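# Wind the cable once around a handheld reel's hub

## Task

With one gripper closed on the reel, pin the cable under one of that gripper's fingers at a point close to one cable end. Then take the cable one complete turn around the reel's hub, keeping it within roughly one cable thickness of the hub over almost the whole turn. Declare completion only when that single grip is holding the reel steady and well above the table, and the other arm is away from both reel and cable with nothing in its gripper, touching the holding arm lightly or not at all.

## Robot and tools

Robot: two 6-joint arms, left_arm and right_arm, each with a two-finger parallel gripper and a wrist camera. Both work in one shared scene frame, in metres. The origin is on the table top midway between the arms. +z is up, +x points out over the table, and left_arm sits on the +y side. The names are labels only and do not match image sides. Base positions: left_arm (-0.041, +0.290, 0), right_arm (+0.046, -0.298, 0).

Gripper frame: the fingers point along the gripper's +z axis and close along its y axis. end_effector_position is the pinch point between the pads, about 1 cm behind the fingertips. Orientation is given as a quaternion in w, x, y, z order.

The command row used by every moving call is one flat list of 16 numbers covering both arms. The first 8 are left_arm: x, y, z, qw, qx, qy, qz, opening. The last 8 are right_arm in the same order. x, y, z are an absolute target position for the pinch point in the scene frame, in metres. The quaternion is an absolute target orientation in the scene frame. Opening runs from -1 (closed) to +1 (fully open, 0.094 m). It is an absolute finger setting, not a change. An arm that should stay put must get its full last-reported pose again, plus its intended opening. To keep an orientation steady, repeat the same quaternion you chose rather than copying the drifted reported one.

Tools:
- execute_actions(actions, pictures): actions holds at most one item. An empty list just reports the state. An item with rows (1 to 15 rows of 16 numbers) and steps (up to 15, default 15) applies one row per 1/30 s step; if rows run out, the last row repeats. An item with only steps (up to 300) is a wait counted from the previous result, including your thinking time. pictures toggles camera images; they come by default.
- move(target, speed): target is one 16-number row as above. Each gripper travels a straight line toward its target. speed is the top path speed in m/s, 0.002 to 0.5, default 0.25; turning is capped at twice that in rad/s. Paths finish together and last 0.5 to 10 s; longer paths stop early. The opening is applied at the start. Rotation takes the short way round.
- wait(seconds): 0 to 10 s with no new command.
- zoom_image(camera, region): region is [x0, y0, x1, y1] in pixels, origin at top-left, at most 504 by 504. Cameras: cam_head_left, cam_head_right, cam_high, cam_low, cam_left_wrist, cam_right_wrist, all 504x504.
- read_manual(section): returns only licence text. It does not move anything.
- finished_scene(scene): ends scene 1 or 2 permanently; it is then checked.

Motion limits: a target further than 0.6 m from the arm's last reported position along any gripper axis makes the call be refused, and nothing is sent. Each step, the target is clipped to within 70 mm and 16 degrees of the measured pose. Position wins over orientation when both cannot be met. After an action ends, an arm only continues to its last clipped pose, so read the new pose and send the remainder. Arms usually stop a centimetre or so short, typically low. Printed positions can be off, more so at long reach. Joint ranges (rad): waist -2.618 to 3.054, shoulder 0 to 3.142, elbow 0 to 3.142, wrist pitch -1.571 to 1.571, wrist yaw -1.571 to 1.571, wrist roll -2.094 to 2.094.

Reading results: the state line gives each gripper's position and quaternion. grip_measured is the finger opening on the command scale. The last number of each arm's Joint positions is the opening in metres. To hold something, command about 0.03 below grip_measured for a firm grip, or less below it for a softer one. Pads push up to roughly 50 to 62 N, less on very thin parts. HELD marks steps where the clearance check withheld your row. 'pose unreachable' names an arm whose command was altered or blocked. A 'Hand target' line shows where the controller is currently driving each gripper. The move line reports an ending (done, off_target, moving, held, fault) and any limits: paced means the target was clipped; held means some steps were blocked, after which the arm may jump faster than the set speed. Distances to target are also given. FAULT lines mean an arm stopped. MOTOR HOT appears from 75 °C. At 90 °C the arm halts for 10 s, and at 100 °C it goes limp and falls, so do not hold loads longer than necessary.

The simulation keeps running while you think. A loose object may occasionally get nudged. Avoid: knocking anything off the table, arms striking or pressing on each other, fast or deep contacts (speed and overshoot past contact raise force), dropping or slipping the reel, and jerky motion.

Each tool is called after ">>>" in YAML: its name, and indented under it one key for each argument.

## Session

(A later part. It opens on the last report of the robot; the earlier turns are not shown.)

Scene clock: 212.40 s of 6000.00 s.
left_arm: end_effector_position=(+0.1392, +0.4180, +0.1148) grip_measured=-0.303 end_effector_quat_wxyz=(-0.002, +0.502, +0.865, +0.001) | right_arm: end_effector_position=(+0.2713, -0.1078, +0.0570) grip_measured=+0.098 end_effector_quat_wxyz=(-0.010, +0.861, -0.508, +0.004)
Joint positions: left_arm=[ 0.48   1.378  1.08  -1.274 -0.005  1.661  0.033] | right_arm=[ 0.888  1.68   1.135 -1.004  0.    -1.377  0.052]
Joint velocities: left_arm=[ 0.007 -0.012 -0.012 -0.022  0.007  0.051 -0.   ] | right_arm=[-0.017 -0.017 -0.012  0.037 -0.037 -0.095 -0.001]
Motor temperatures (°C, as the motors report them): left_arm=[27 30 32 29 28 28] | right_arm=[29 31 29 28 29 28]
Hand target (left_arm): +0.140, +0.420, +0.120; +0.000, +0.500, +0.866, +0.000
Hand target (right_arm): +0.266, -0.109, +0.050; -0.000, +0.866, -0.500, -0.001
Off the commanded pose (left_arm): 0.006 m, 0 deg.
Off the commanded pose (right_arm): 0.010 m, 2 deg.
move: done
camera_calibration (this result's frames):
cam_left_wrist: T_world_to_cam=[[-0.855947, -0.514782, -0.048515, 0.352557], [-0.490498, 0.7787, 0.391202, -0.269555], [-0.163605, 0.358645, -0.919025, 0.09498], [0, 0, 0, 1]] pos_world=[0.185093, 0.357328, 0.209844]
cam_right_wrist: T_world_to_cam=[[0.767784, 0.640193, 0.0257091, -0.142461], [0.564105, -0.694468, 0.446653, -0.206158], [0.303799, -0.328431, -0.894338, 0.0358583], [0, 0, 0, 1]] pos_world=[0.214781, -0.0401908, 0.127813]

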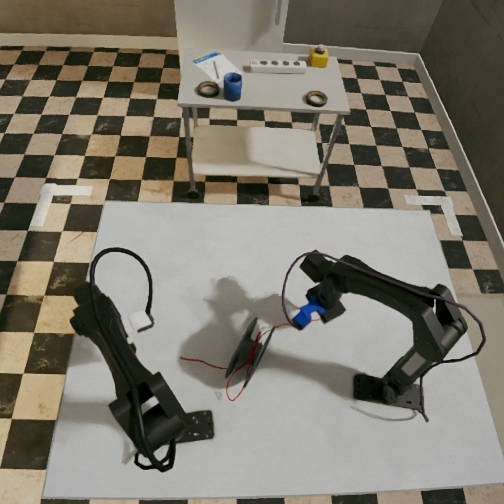

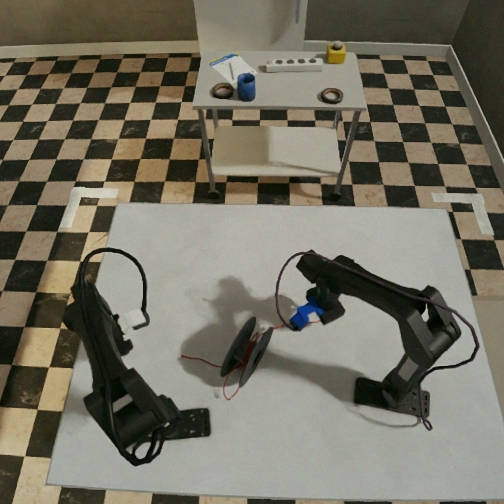

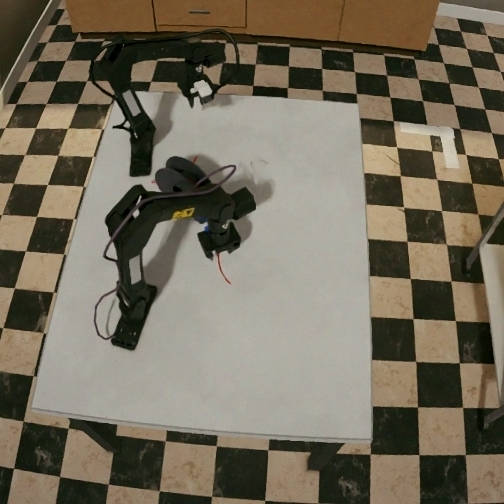

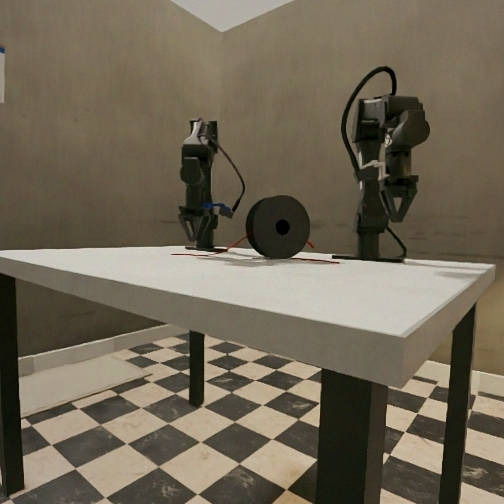

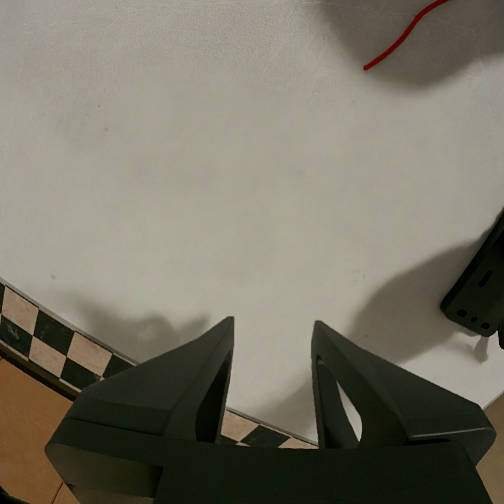

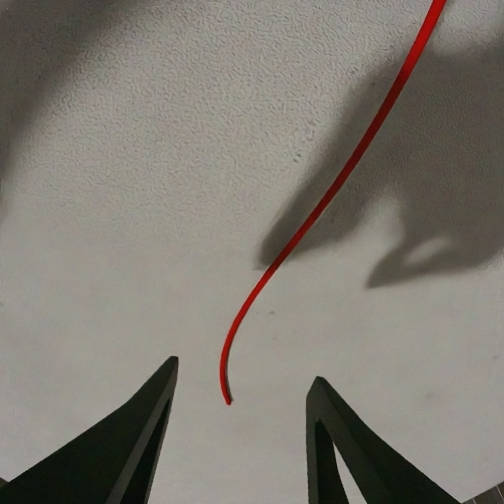

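>>> move:
  target: [0.14,0.42,0.12,0,0.5,0.866,0,-0.3,0.275,-0.128,0.004,0,-0.93,0.37,0,0.1]
  speed: 0.12

>>> execute_actions:
  actions:
    - {"rows":[[0.14,0.42,0.12,0,0.5,0.866,0,-0.3,0.275,-0.128,0.004,0,-0.93,0.37,0,-0.98]],"steps":15}
  pictures: false

>>> move:
  target: [0.14,0.42,0.12,0,0.5,0.866,0,-0.3,0.2,-0.02,0.25,0.1,-0.86,0.5,0.06,-0.98]
  speed: 0.15

Scene clock: 222.83 s of 6000.00 s.
left_arm: end_effector_position=(+0.1392, +0.4180, +0.1148) grip_measured=-0.303 end_effector_quat_wxyz=(-0.002, +0.502, +0.865, +0.001) | right_arm: end_effector_position=(+0.2828, -0.1188, +0.0154) grip_measured=+0.098 end_effector_quat_wxyz=(-0.018, +0.929, -0.370, +0.011)
Joint positions: left_arm=[ 0.48   1.378  1.08  -1.274 -0.005  1.661  0.033] | right_arm=[ 0.835  1.731  1.014 -0.812  0.    -1.738  0.052]
Joint velocities: left_arm=[ 0.017  0.012 -0.037 -0.051 -0.007  0.007  0.   ] | right_arm=[-0.002 -0.007 -0.002  0.037  0.022 -0.081 -0.   ]
Motor temperatures (°C, as the motors report them): left_arm=[27 30 32 29 28 28] | right_arm=[29 31 29 28 29 28]
Hand target (left_arm): +0.140, +0.420, +0.120; +0.000, +0.500, +0.866, +0.000
Hand target (right_arm): +0.275, -0.128, +0.004; +0.000, +0.929, -0.370, +0.000
Off the commanded pose (left_arm): 0.006 m, 0 deg.
Off the commanded pose (right_arm): 0.017 m, 2 deg.
After step 180, 2.67 s passed at rest.
move: off_target (right_arm)
camera_calibration (this result's frames):
cam_left_wrist: T_world_to_cam=[[-0.855947, -0.514782, -0.048515, 0.352557], [-0.490498, 0.7787, 0.391202, -0.269555], [-0.163605, 0.358645, -0.919025, 0.09498], [0, 0, 0, 1]] pos_world=[0.185093, 0.357328, 0.209844]
cam_right_wrist: T_world_to_cam=[[0.537074, 0.842413, 0.0435006, -0.0541194], [0.737881, -0.494169, 0.459704, -0.227235], [0.408757, -0.214797, -0.887006, -0.0247828], [0, 0, 0, 1]] pos_world=[0.206869, -0.072025, 0.0848326]

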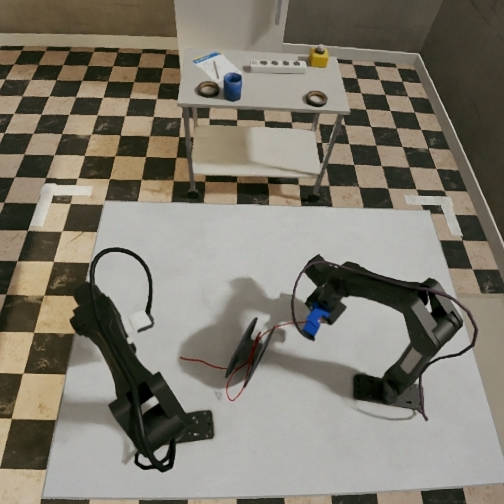

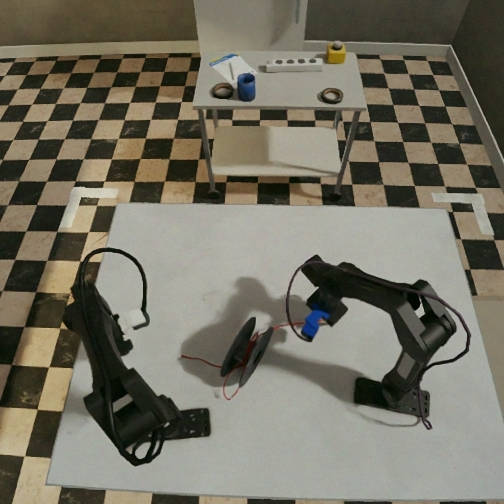

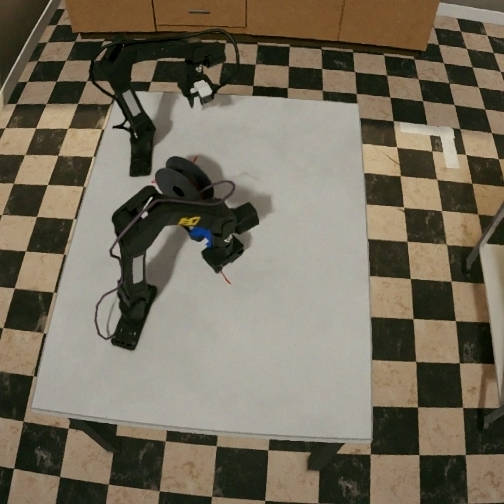

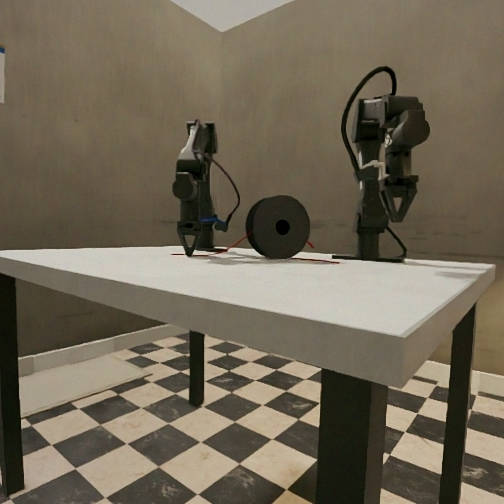

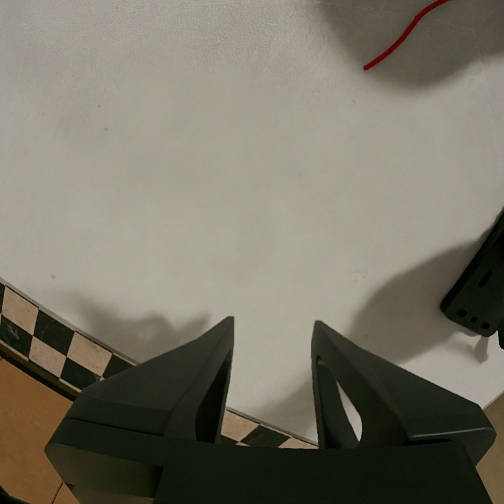

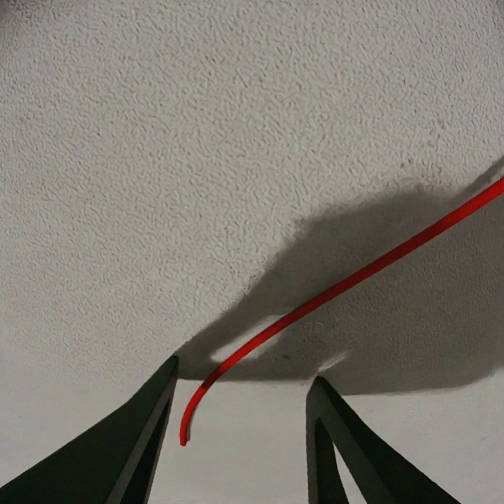

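Scene clock: 223.33 s of 6000.00 s.
left_arm: end_effector_position=(+0.1392, +0.4180, +0.1148) grip_measured=-0.303 end_effector_quat_wxyz=(-0.002, +0.502, +0.865, +0.001) | right_arm: end_effector_position=(+0.2816, -0.1201, +0.0148) grip_measured=-0.965 end_effector_quat_wxyz=(-0.015, +0.929, -0.369, +0.010)
Joint positions: left_arm=[ 0.48   1.378  1.08  -1.274 -0.005  1.661  0.033] | right_arm=[ 0.835  1.731  1.012 -0.815  0.002 -1.741  0.002]
Joint velocities: left_arm=[ 0.012  0.002  0.007  0.037 -0.037 -0.037 -0.001] | right_arm=[ 0.007 -0.012 -0.012  0.007  0.022 -0.007 -0.001]
Motor temperatures (°C, as the motors report them): left_arm=[27 30 32 29 28 28] | right_arm=[29 31 29 28 29 28]
Hand target (left_arm): +0.140, +0.420, +0.120; +0.000, +0.500, +0.866, +0.000
Hand target (right_arm): +0.275, -0.128, +0.004; -0.000, +0.929, -0.370, -0.000
Off the commanded pose (left_arm): 0.006 m, 0 deg.
Off the commanded pose (right_arm): 0.015 m, 2 deg.
Steps of this call (steps 1 to 15: all 15 steps of this action). Readings (end_effector_position):
1: left_arm (+0.1392, +0.4180, +0.1148) | right_arm (+0.2827, -0.1189, +0.0152)
2: left_arm (+0.1392, +0.4180, +0.1148) | right_arm (+0.2821, -0.1195, +0.0149)
4: left_arm (+0.1392, +0.4180, +0.1148) | right_arm (+0.2815, -0.1201, +0.0148)
8: left_arm (+0.1392, +0.4180, +0.1148) | right_arm (+0.2816, -0.1201, +0.0148)
15: the state above

Scene clock: 225.93 s of 6000.00 s.
left_arm: end_effector_position=(+0.1392, +0.4180, +0.1148) grip_measured=-0.303 end_effector_quat_wxyz=(-0.002, +0.502, +0.865, +0.001) | right_arm: end_effector_position=(+0.2018, -0.0250, +0.2486) grip_measured=-0.965 end_effector_quat_wxyz=(-0.116, +0.857, -0.499, -0.051)
Joint positions: left_arm=[ 0.48   1.378  1.08  -1.274 -0.005  1.661  0.033] | right_arm=[ 1.174  1.608  1.806 -1.543 -0.115 -1.089  0.002]
Joint velocities: left_arm=[ 0.002  0.002 -0.002  0.022 -0.037 -0.051  0.   ] | right_arm=[-0.002  0.017 -0.007  0.037 -0.022 -0.051  0.   ]
Motor temperatures (°C, as the motors report them): left_arm=[27 30 32 29 28 28] | right_arm=[29 31 29 28 29 28]
Hand target (left_arm): +0.140, +0.420, +0.120; +0.000, +0.500, +0.866, +0.000
Hand target (right_arm): +0.197, -0.022, +0.250; -0.112, +0.857, -0.500, -0.063
Off the commanded pose (left_arm): 0.006 m, 0 deg.
Off the commanded pose (right_arm): 0.006 m, 2 deg.
joint sent to its limit (right arm) — the command would take joint 4 (wrist pitch) past its lower limit, so that joint was sent only as far as its limit.
move: done
camera_calibration (this result's frames):
cam_left_wrist: T_world_to_cam=[[-0.855947, -0.514782, -0.048515, 0.352557], [-0.490498, 0.7787, 0.391202, -0.269555], [-0.163605, 0.358645, -0.919025, 0.09498], [0, 0, 0, 1]] pos_world=[0.185093, 0.357328, 0.209844]
cam_right_wrist: T_world_to_cam=[[0.758149, 0.624853, 0.186465, -0.185391], [0.569139, -0.77365, 0.278472, -0.156248], [0.318263, -0.104998, -0.94217, 0.270092], [0, 0, 0, 1]] pos_world=[0.14352, 0.02332, 0.332552]

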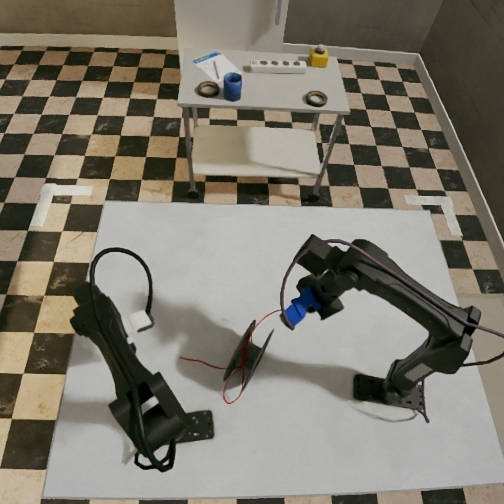

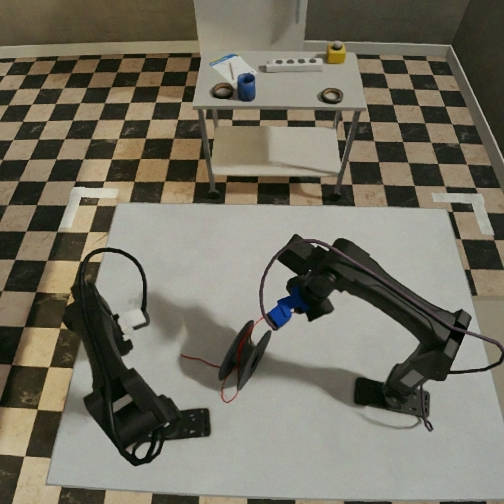

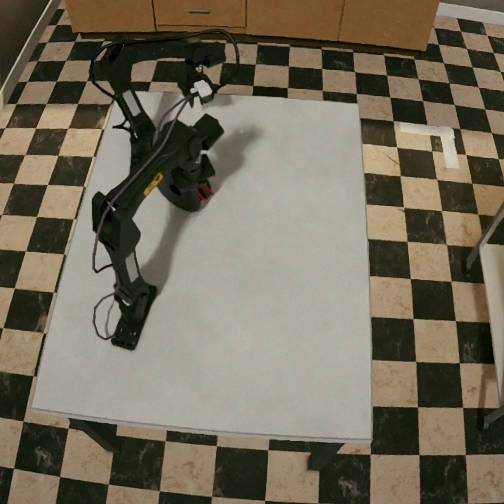

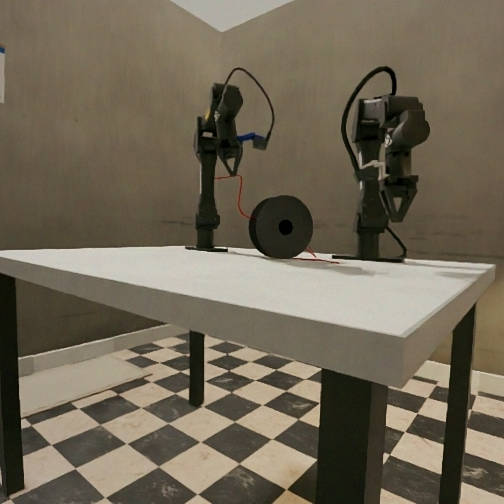

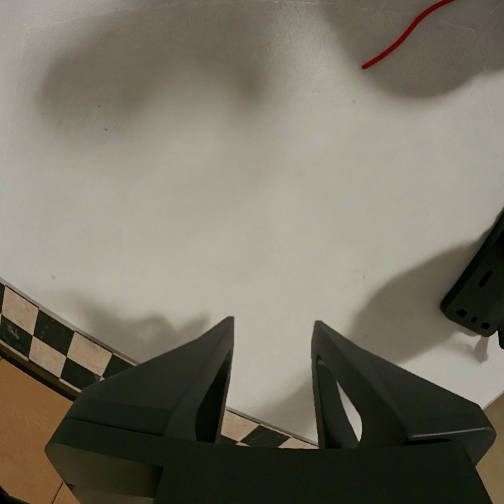

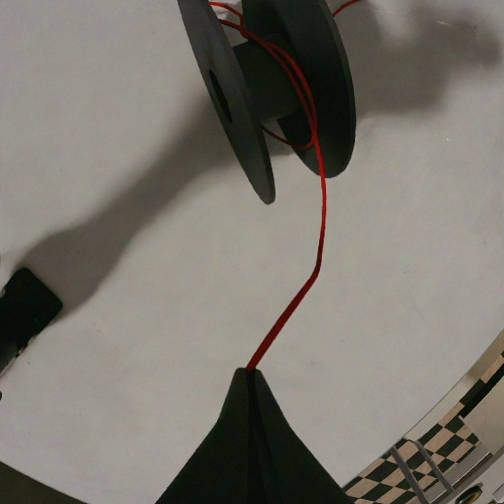

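>>> move:
  target: [0.14,0.42,0.12,0,0.5,0.866,0,-0.3,0.0,0.04,0.29,0.12,-0.55,0.81,0.14,-0.98]
  speed: 0.15

>>> move:
  target: [0.14,0.42,0.12,0,0.5,0.866,0,-0.3,-0.07,-0.06,0.12,0,-0.6,0.8,0,-0.98]
  speed: 0.15

Scene clock: 233.03 s of 6000.00 s.
left_arm: end_effector_position=(+0.1392, +0.4180, +0.1148) grip_measured=-0.303 end_effector_quat_wxyz=(-0.002, +0.502, +0.865, +0.001) | right_arm: end_effector_position=(-0.0007, +0.0381, +0.2876) grip_measured=-0.966 end_effector_quat_wxyz=(+0.109, -0.553, +0.813, +0.150)
Joint positions: left_arm=[ 0.48   1.378  1.08  -1.274 -0.005  1.661  0.033] | right_arm=[ 1.935  1.644  1.98  -1.541  0.075  0.538  0.002]
Joint velocities: left_arm=[-0.002  0.007  0.022 -0.037  0.007 -0.051  0.   ] | right_arm=[ 0.002 -0.002 -0.002 -0.007  0.007 -0.022  0.001]
Motor temperatures (°C, as the motors report them): left_arm=[27 30 32 29 28 28] | right_arm=[29 31 29 28 29 28]
Hand target (left_arm): +0.140, +0.420, +0.120; +0.000, +0.500, +0.866, +0.000
Hand target (right_arm): -0.001, +0.040, +0.291; +0.115, -0.550, +0.814, +0.149
Off the commanded pose (left_arm): 0.006 m, 0 deg.
Off the commanded pose (right_arm): 0.003 m, 2 deg.
move: done
camera_calibration (this result's frames):
cam_left_wrist: T_world_to_cam=[[-0.855947, -0.514782, -0.048515, 0.352557], [-0.490498, 0.7787, 0.391202, -0.269555], [-0.163605, 0.358645, -0.919025, 0.09498], [0, 0, 0, 1]] pos_world=[0.185093, 0.357328, 0.209844]
cam_right_wrist: T_world_to_cam=[[0.982846, -0.176643, -0.0530259, 0.0209651], [-0.171168, -0.980712, 0.0943672, 0.0573657], [-0.0686724, -0.0836721, -0.994124, 0.391768], [0, 0, 0, 1]] pos_world=[0.0161174, 0.0927425, 0.385164]

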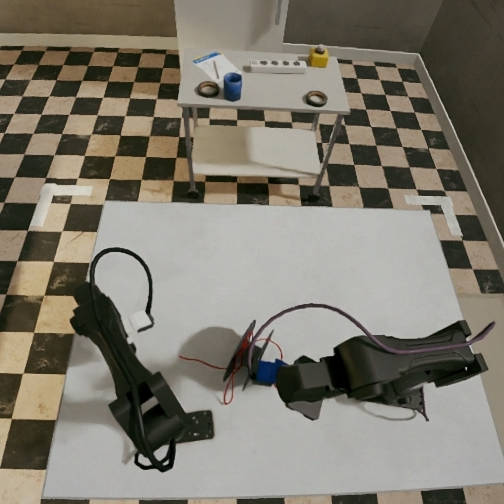

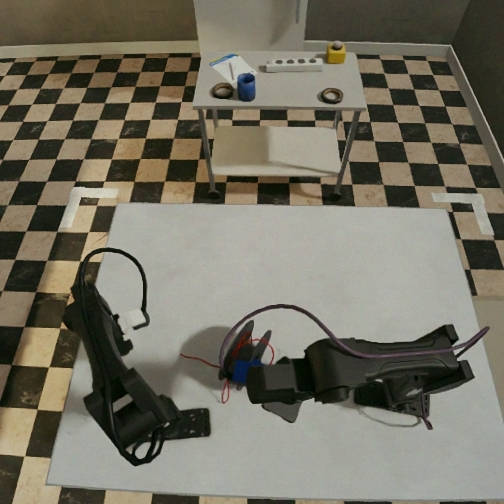

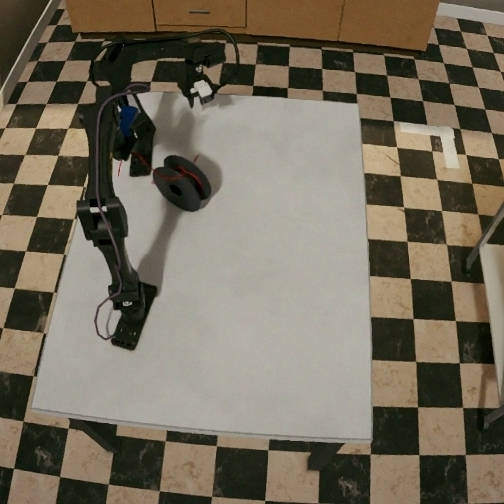

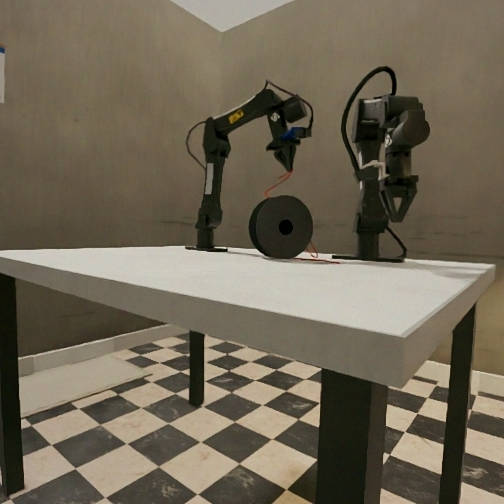

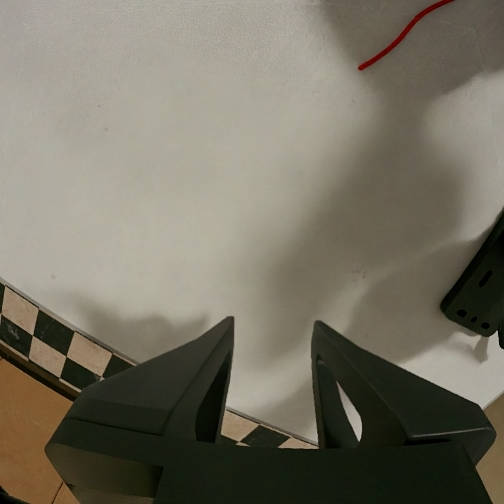

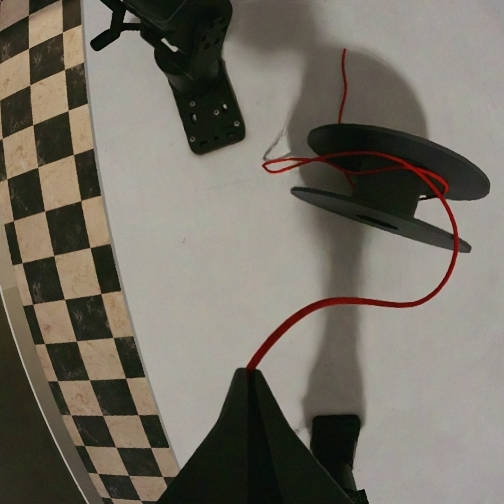

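Scene clock: 234.97 s of 6000.00 s.
left_arm: end_effector_position=(+0.1392, +0.4180, +0.1148) grip_measured=-0.303 end_effector_quat_wxyz=(-0.002, +0.502, +0.865, +0.001) | right_arm: end_effector_position=(-0.0688, -0.0557, +0.1207) grip_measured=-0.966 end_effector_quat_wxyz=(-0.002, -0.602, +0.799, +0.002)
Joint positions: left_arm=[ 0.48   1.378  1.08  -1.274 -0.005  1.661  0.033] | right_arm=[ 2.196  1.555  1.261 -1.274 -0.006  0.716  0.002]
Joint velocities: left_arm=[ 0.012  0.007 -0.002 -0.051  0.037  0.007  0.001] | right_arm=[-0.007 -0.002  0.007  0.007  0.081  0.037 -0.001]
Motor temperatures (°C, as the motors report them): left_arm=[27 30 32 29 28 28] | right_arm=[29 31 29 28 29 28]
Hand target (left_arm): +0.140, +0.420, +0.120; +0.000, +0.500, +0.866, +0.000
Hand target (right_arm): -0.071, -0.057, +0.118; -0.005, -0.601, +0.799, +0.003
Off the commanded pose (left_arm): 0.006 m, 0 deg.
Off the commanded pose (right_arm): 0.004 m, 0 deg.
move: done
camera_calibration (this result's frames):
cam_left_wrist: T_world_to_cam=[[-0.855947, -0.514782, -0.048515, 0.352557], [-0.490498, 0.7787, 0.391202, -0.269555], [-0.163605, 0.358645, -0.919025, 0.09498], [0, 0, 0, 1]] pos_world=[0.185093, 0.357328, 0.209844]
cam_right_wrist: T_world_to_cam=[[0.995945, -0.0899199, -0.00292076, 0.062197], [-0.0791518, -0.891188, 0.446676, -0.0618095], [-0.042768, -0.444634, -0.894691, 0.182889], [0, 0, 0, 1]] pos_world=[-0.0590153, 0.0318277, 0.19142]

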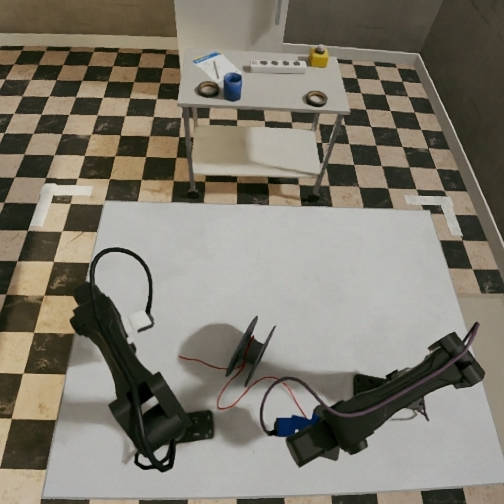

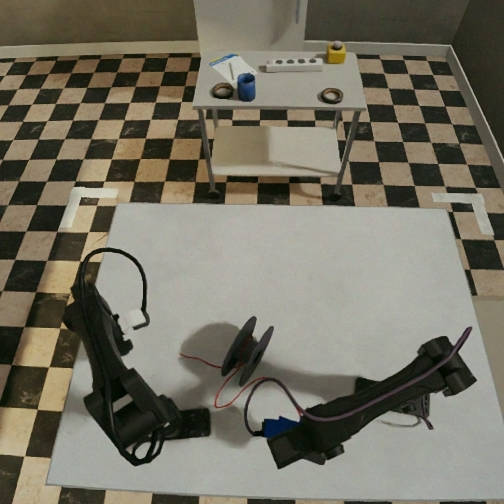

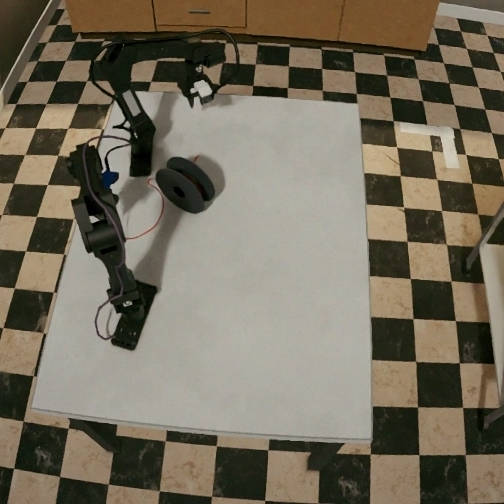

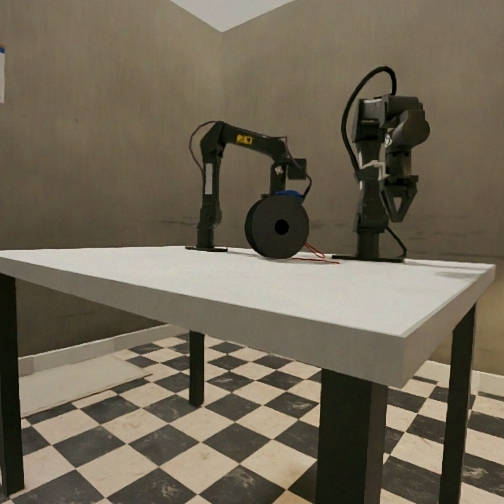

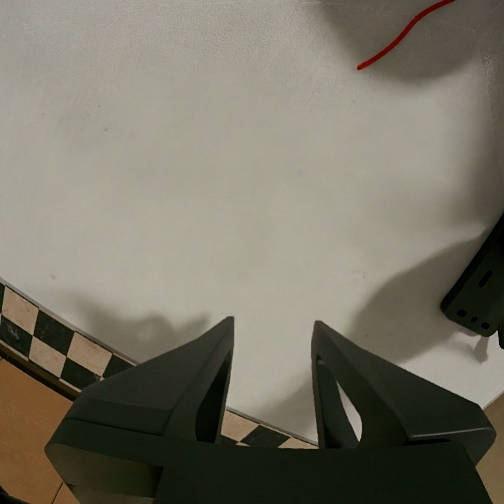

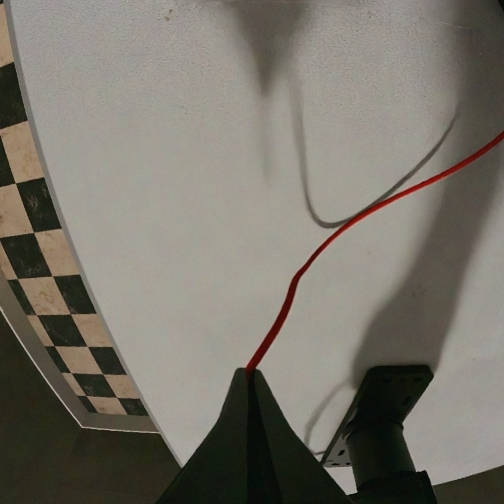

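>>> move:
  target: [0.15,0.272,0.05,0,-0.61,0.79,0,0,0.01,-0.12,0.015,0,-0.6,0.8,0,-0.98]
  speed: 0.3

>>> move:
  target: [0.15,0.272,0.004,0,-0.61,0.79,0,0,0.01,-0.12,0.03,0,-0.6,0.8,0,-0.3]
  speed: 0.1

Scene clock: 245.67 s of 6000.00 s.
left_arm: end_effector_position=(+0.1491, +0.2703, +0.0541) grip_measured=-0.003 end_effector_quat_wxyz=(-0.005, -0.612, +0.791, -0.003) | right_arm: end_effector_position=(+0.0064, -0.1191, +0.0142) grip_measured=-0.966 end_effector_quat_wxyz=(-0.007, -0.601, +0.799, -0.008)
Joint positions: left_arm=[-0.228  1.3    0.777 -1.05   0.011 -1.415  0.047] | right_arm=[ 1.968  1.355  0.646 -0.882 -0.006  0.49   0.002]
Joint velocities: left_arm=[-0.017 -0.002 -0.017 -0.037  0.037  0.007  0.001] | right_arm=[-0.017 -0.012 -0.002 -0.022 -0.051 -0.095 -0.   ]
Motor temperatures (°C, as the motors report them): left_arm=[27 30 32 29 28 28] | right_arm=[29 31 29 28 29 28]
Hand target (left_arm): +0.146, +0.270, +0.050; -0.004, -0.611, +0.792, +0.003
Hand target (right_arm): +0.010, -0.118, +0.014; +0.003, -0.600, +0.800, -0.002
Off the commanded pose (left_arm): 0.005 m, 1 deg.
Off the commanded pose (right_arm): 0.004 m, 1 deg.
After step 180, 0.10 s passed at rest.
move: done
camera_calibration (this result's frames):
cam_left_wrist: T_world_to_cam=[[0.971814, -0.230213, -0.0507832, -0.0672472], [-0.191928, -0.897693, 0.396625, 0.282378], [-0.136896, -0.375699, -0.916575, 0.288204], [0, 0, 0, 1]] pos_world=[0.159002, 0.346286, 0.148747]
cam_right_wrist: T_world_to_cam=[[0.995734, -0.0921932, 0.00364159, -0.0191456], [-0.0833104, -0.881432, 0.464905, -0.0638146], [-0.0396513, -0.463226, -0.885353, 0.0603167], [0, 0, 0, 1]] pos_world=[0.0161392, -0.030073, 0.083139]

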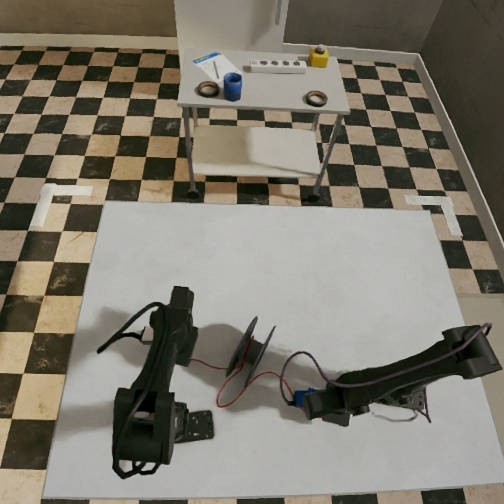

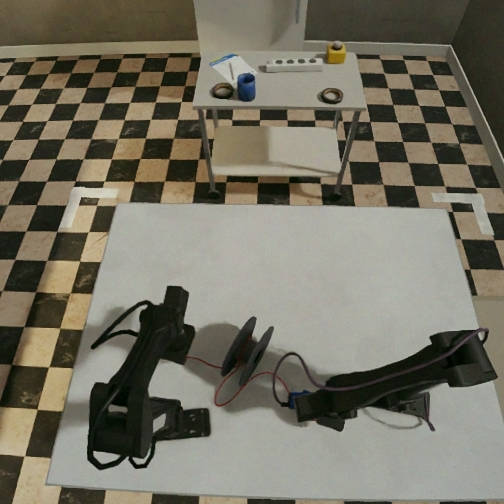

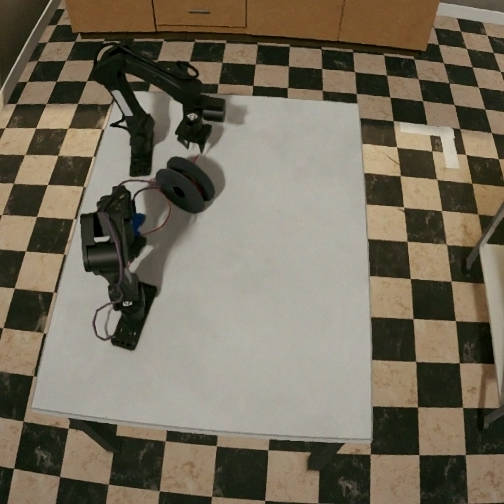

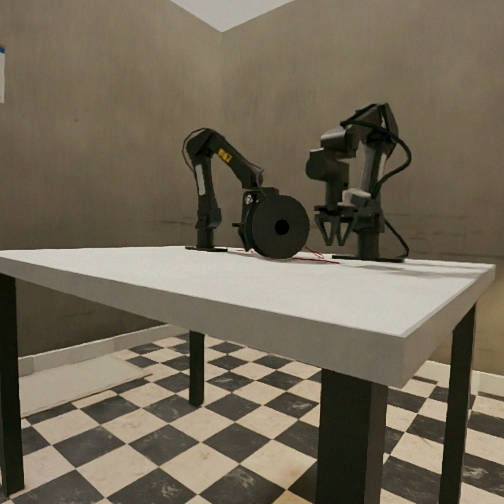

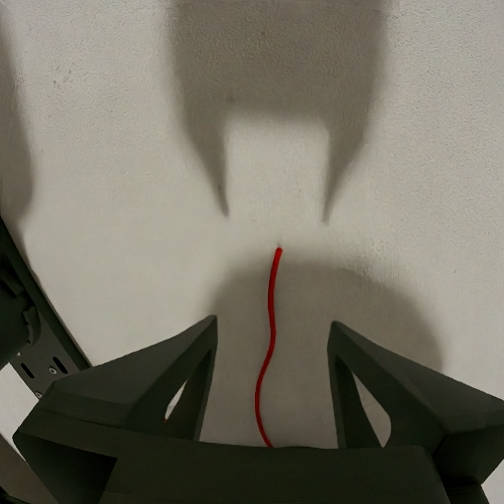

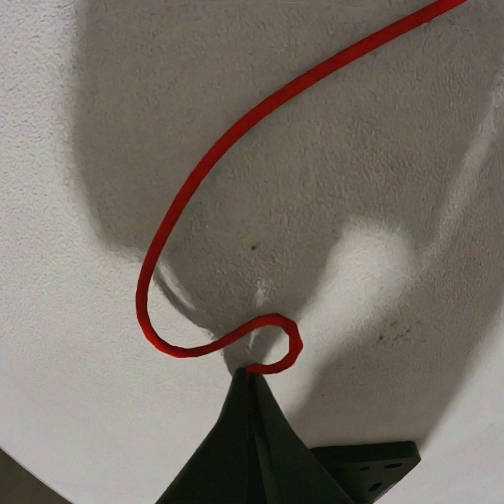

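Scene clock: 246.73 s of 6000.00 s.
left_arm: end_effector_position=(+0.1541, +0.2699, +0.0111) grip_measured=-0.003 end_effector_quat_wxyz=(+0.004, -0.612, +0.791, -0.010) | right_arm: end_effector_position=(+0.0085, -0.1290, +0.0212) grip_measured=-0.303 end_effector_quat_wxyz=(-0.010, -0.601, +0.799, -0.015)
Joint positions: left_arm=[-0.228  1.373  0.646 -0.824  0.01  -1.415  0.047] | right_arm=[ 1.968  1.313  0.646 -0.94  -0.006  0.488  0.033]
Joint velocities: left_arm=[-0.022 -0.007  0.017 -0.007 -0.007 -0.037 -0.001] | right_arm=[-0.017 -0.002 -0.002 -0.007  0.007 -0.007 -0.001]
Motor temperatures (°C, as the motors report them): left_arm=[27 30 32 29 28 28] | right_arm=[29 31 29 28 29 28]
Hand target (left_arm): +0.150, +0.272, +0.004; -0.000, -0.611, +0.792, +0.000
Hand target (right_arm): +0.010, -0.120, +0.030; +0.000, -0.600, +0.800, -0.000
Off the commanded pose (left_arm): 0.008 m, 1 deg.
Off the commanded pose (right_arm): 0.013 m, 2 deg.
move: off_target (right_arm)
camera_calibration (this result's frames):
cam_left_wrist: T_world_to_cam=[[0.972694, -0.230281, -0.0289259, -0.0747755], [-0.200643, -0.896986, 0.393901, 0.301201], [-0.116654, -0.377341, -0.918698, 0.246658], [0, 0, 0, 1]] pos_world=[0.161941, 0.346028, 0.105798]
cam_right_wrist: T_world_to_cam=[[0.995889, -0.0902008, 0.00831499, -0.0220246], [-0.0831731, -0.874197, 0.478395, -0.0750419], [-0.0358827, -0.47712, -0.878106, 0.060057], [0, 0, 0, 1]] pos_world=[0.0178476, -0.0389337, 0.0888191]

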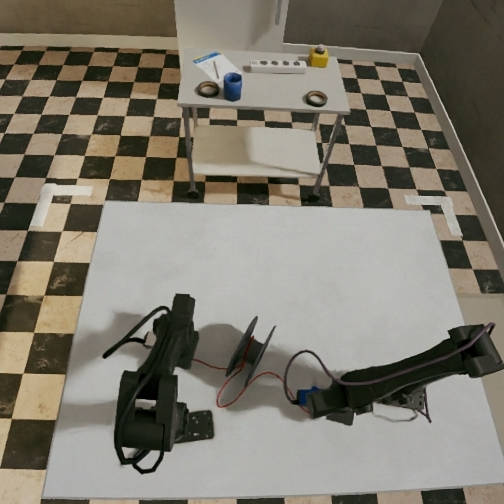

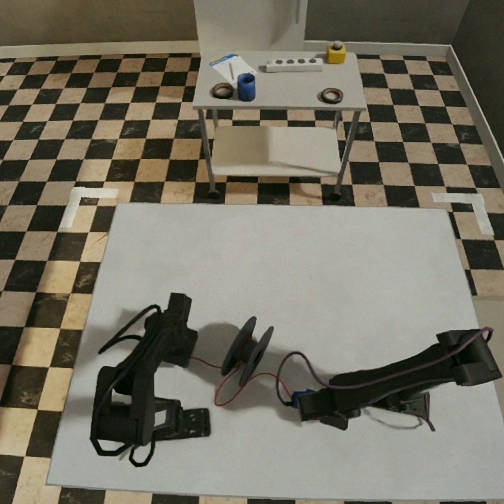

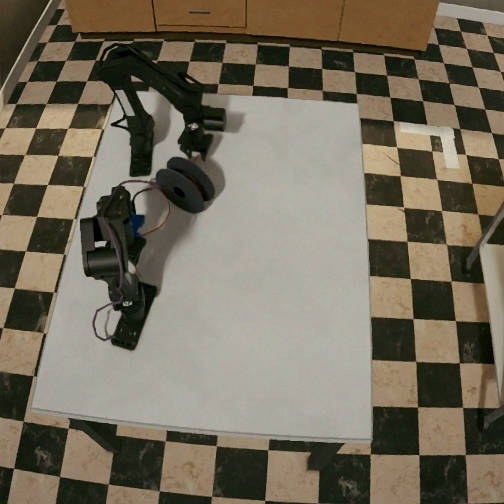

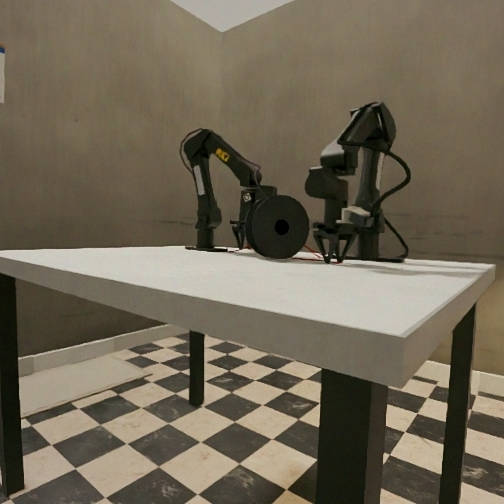

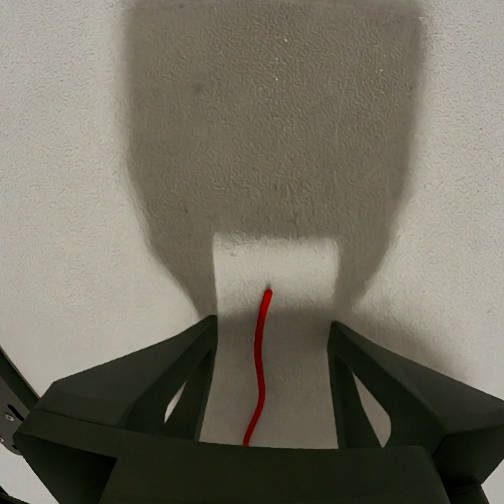

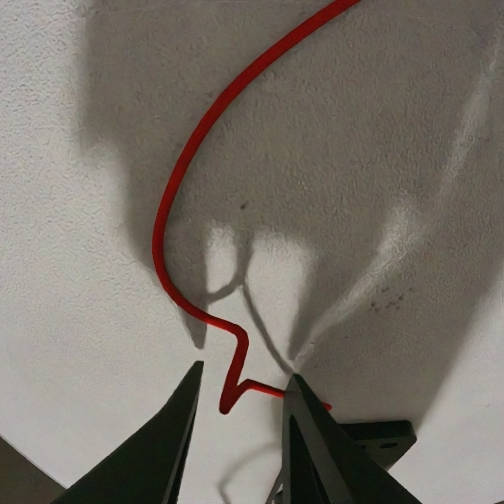

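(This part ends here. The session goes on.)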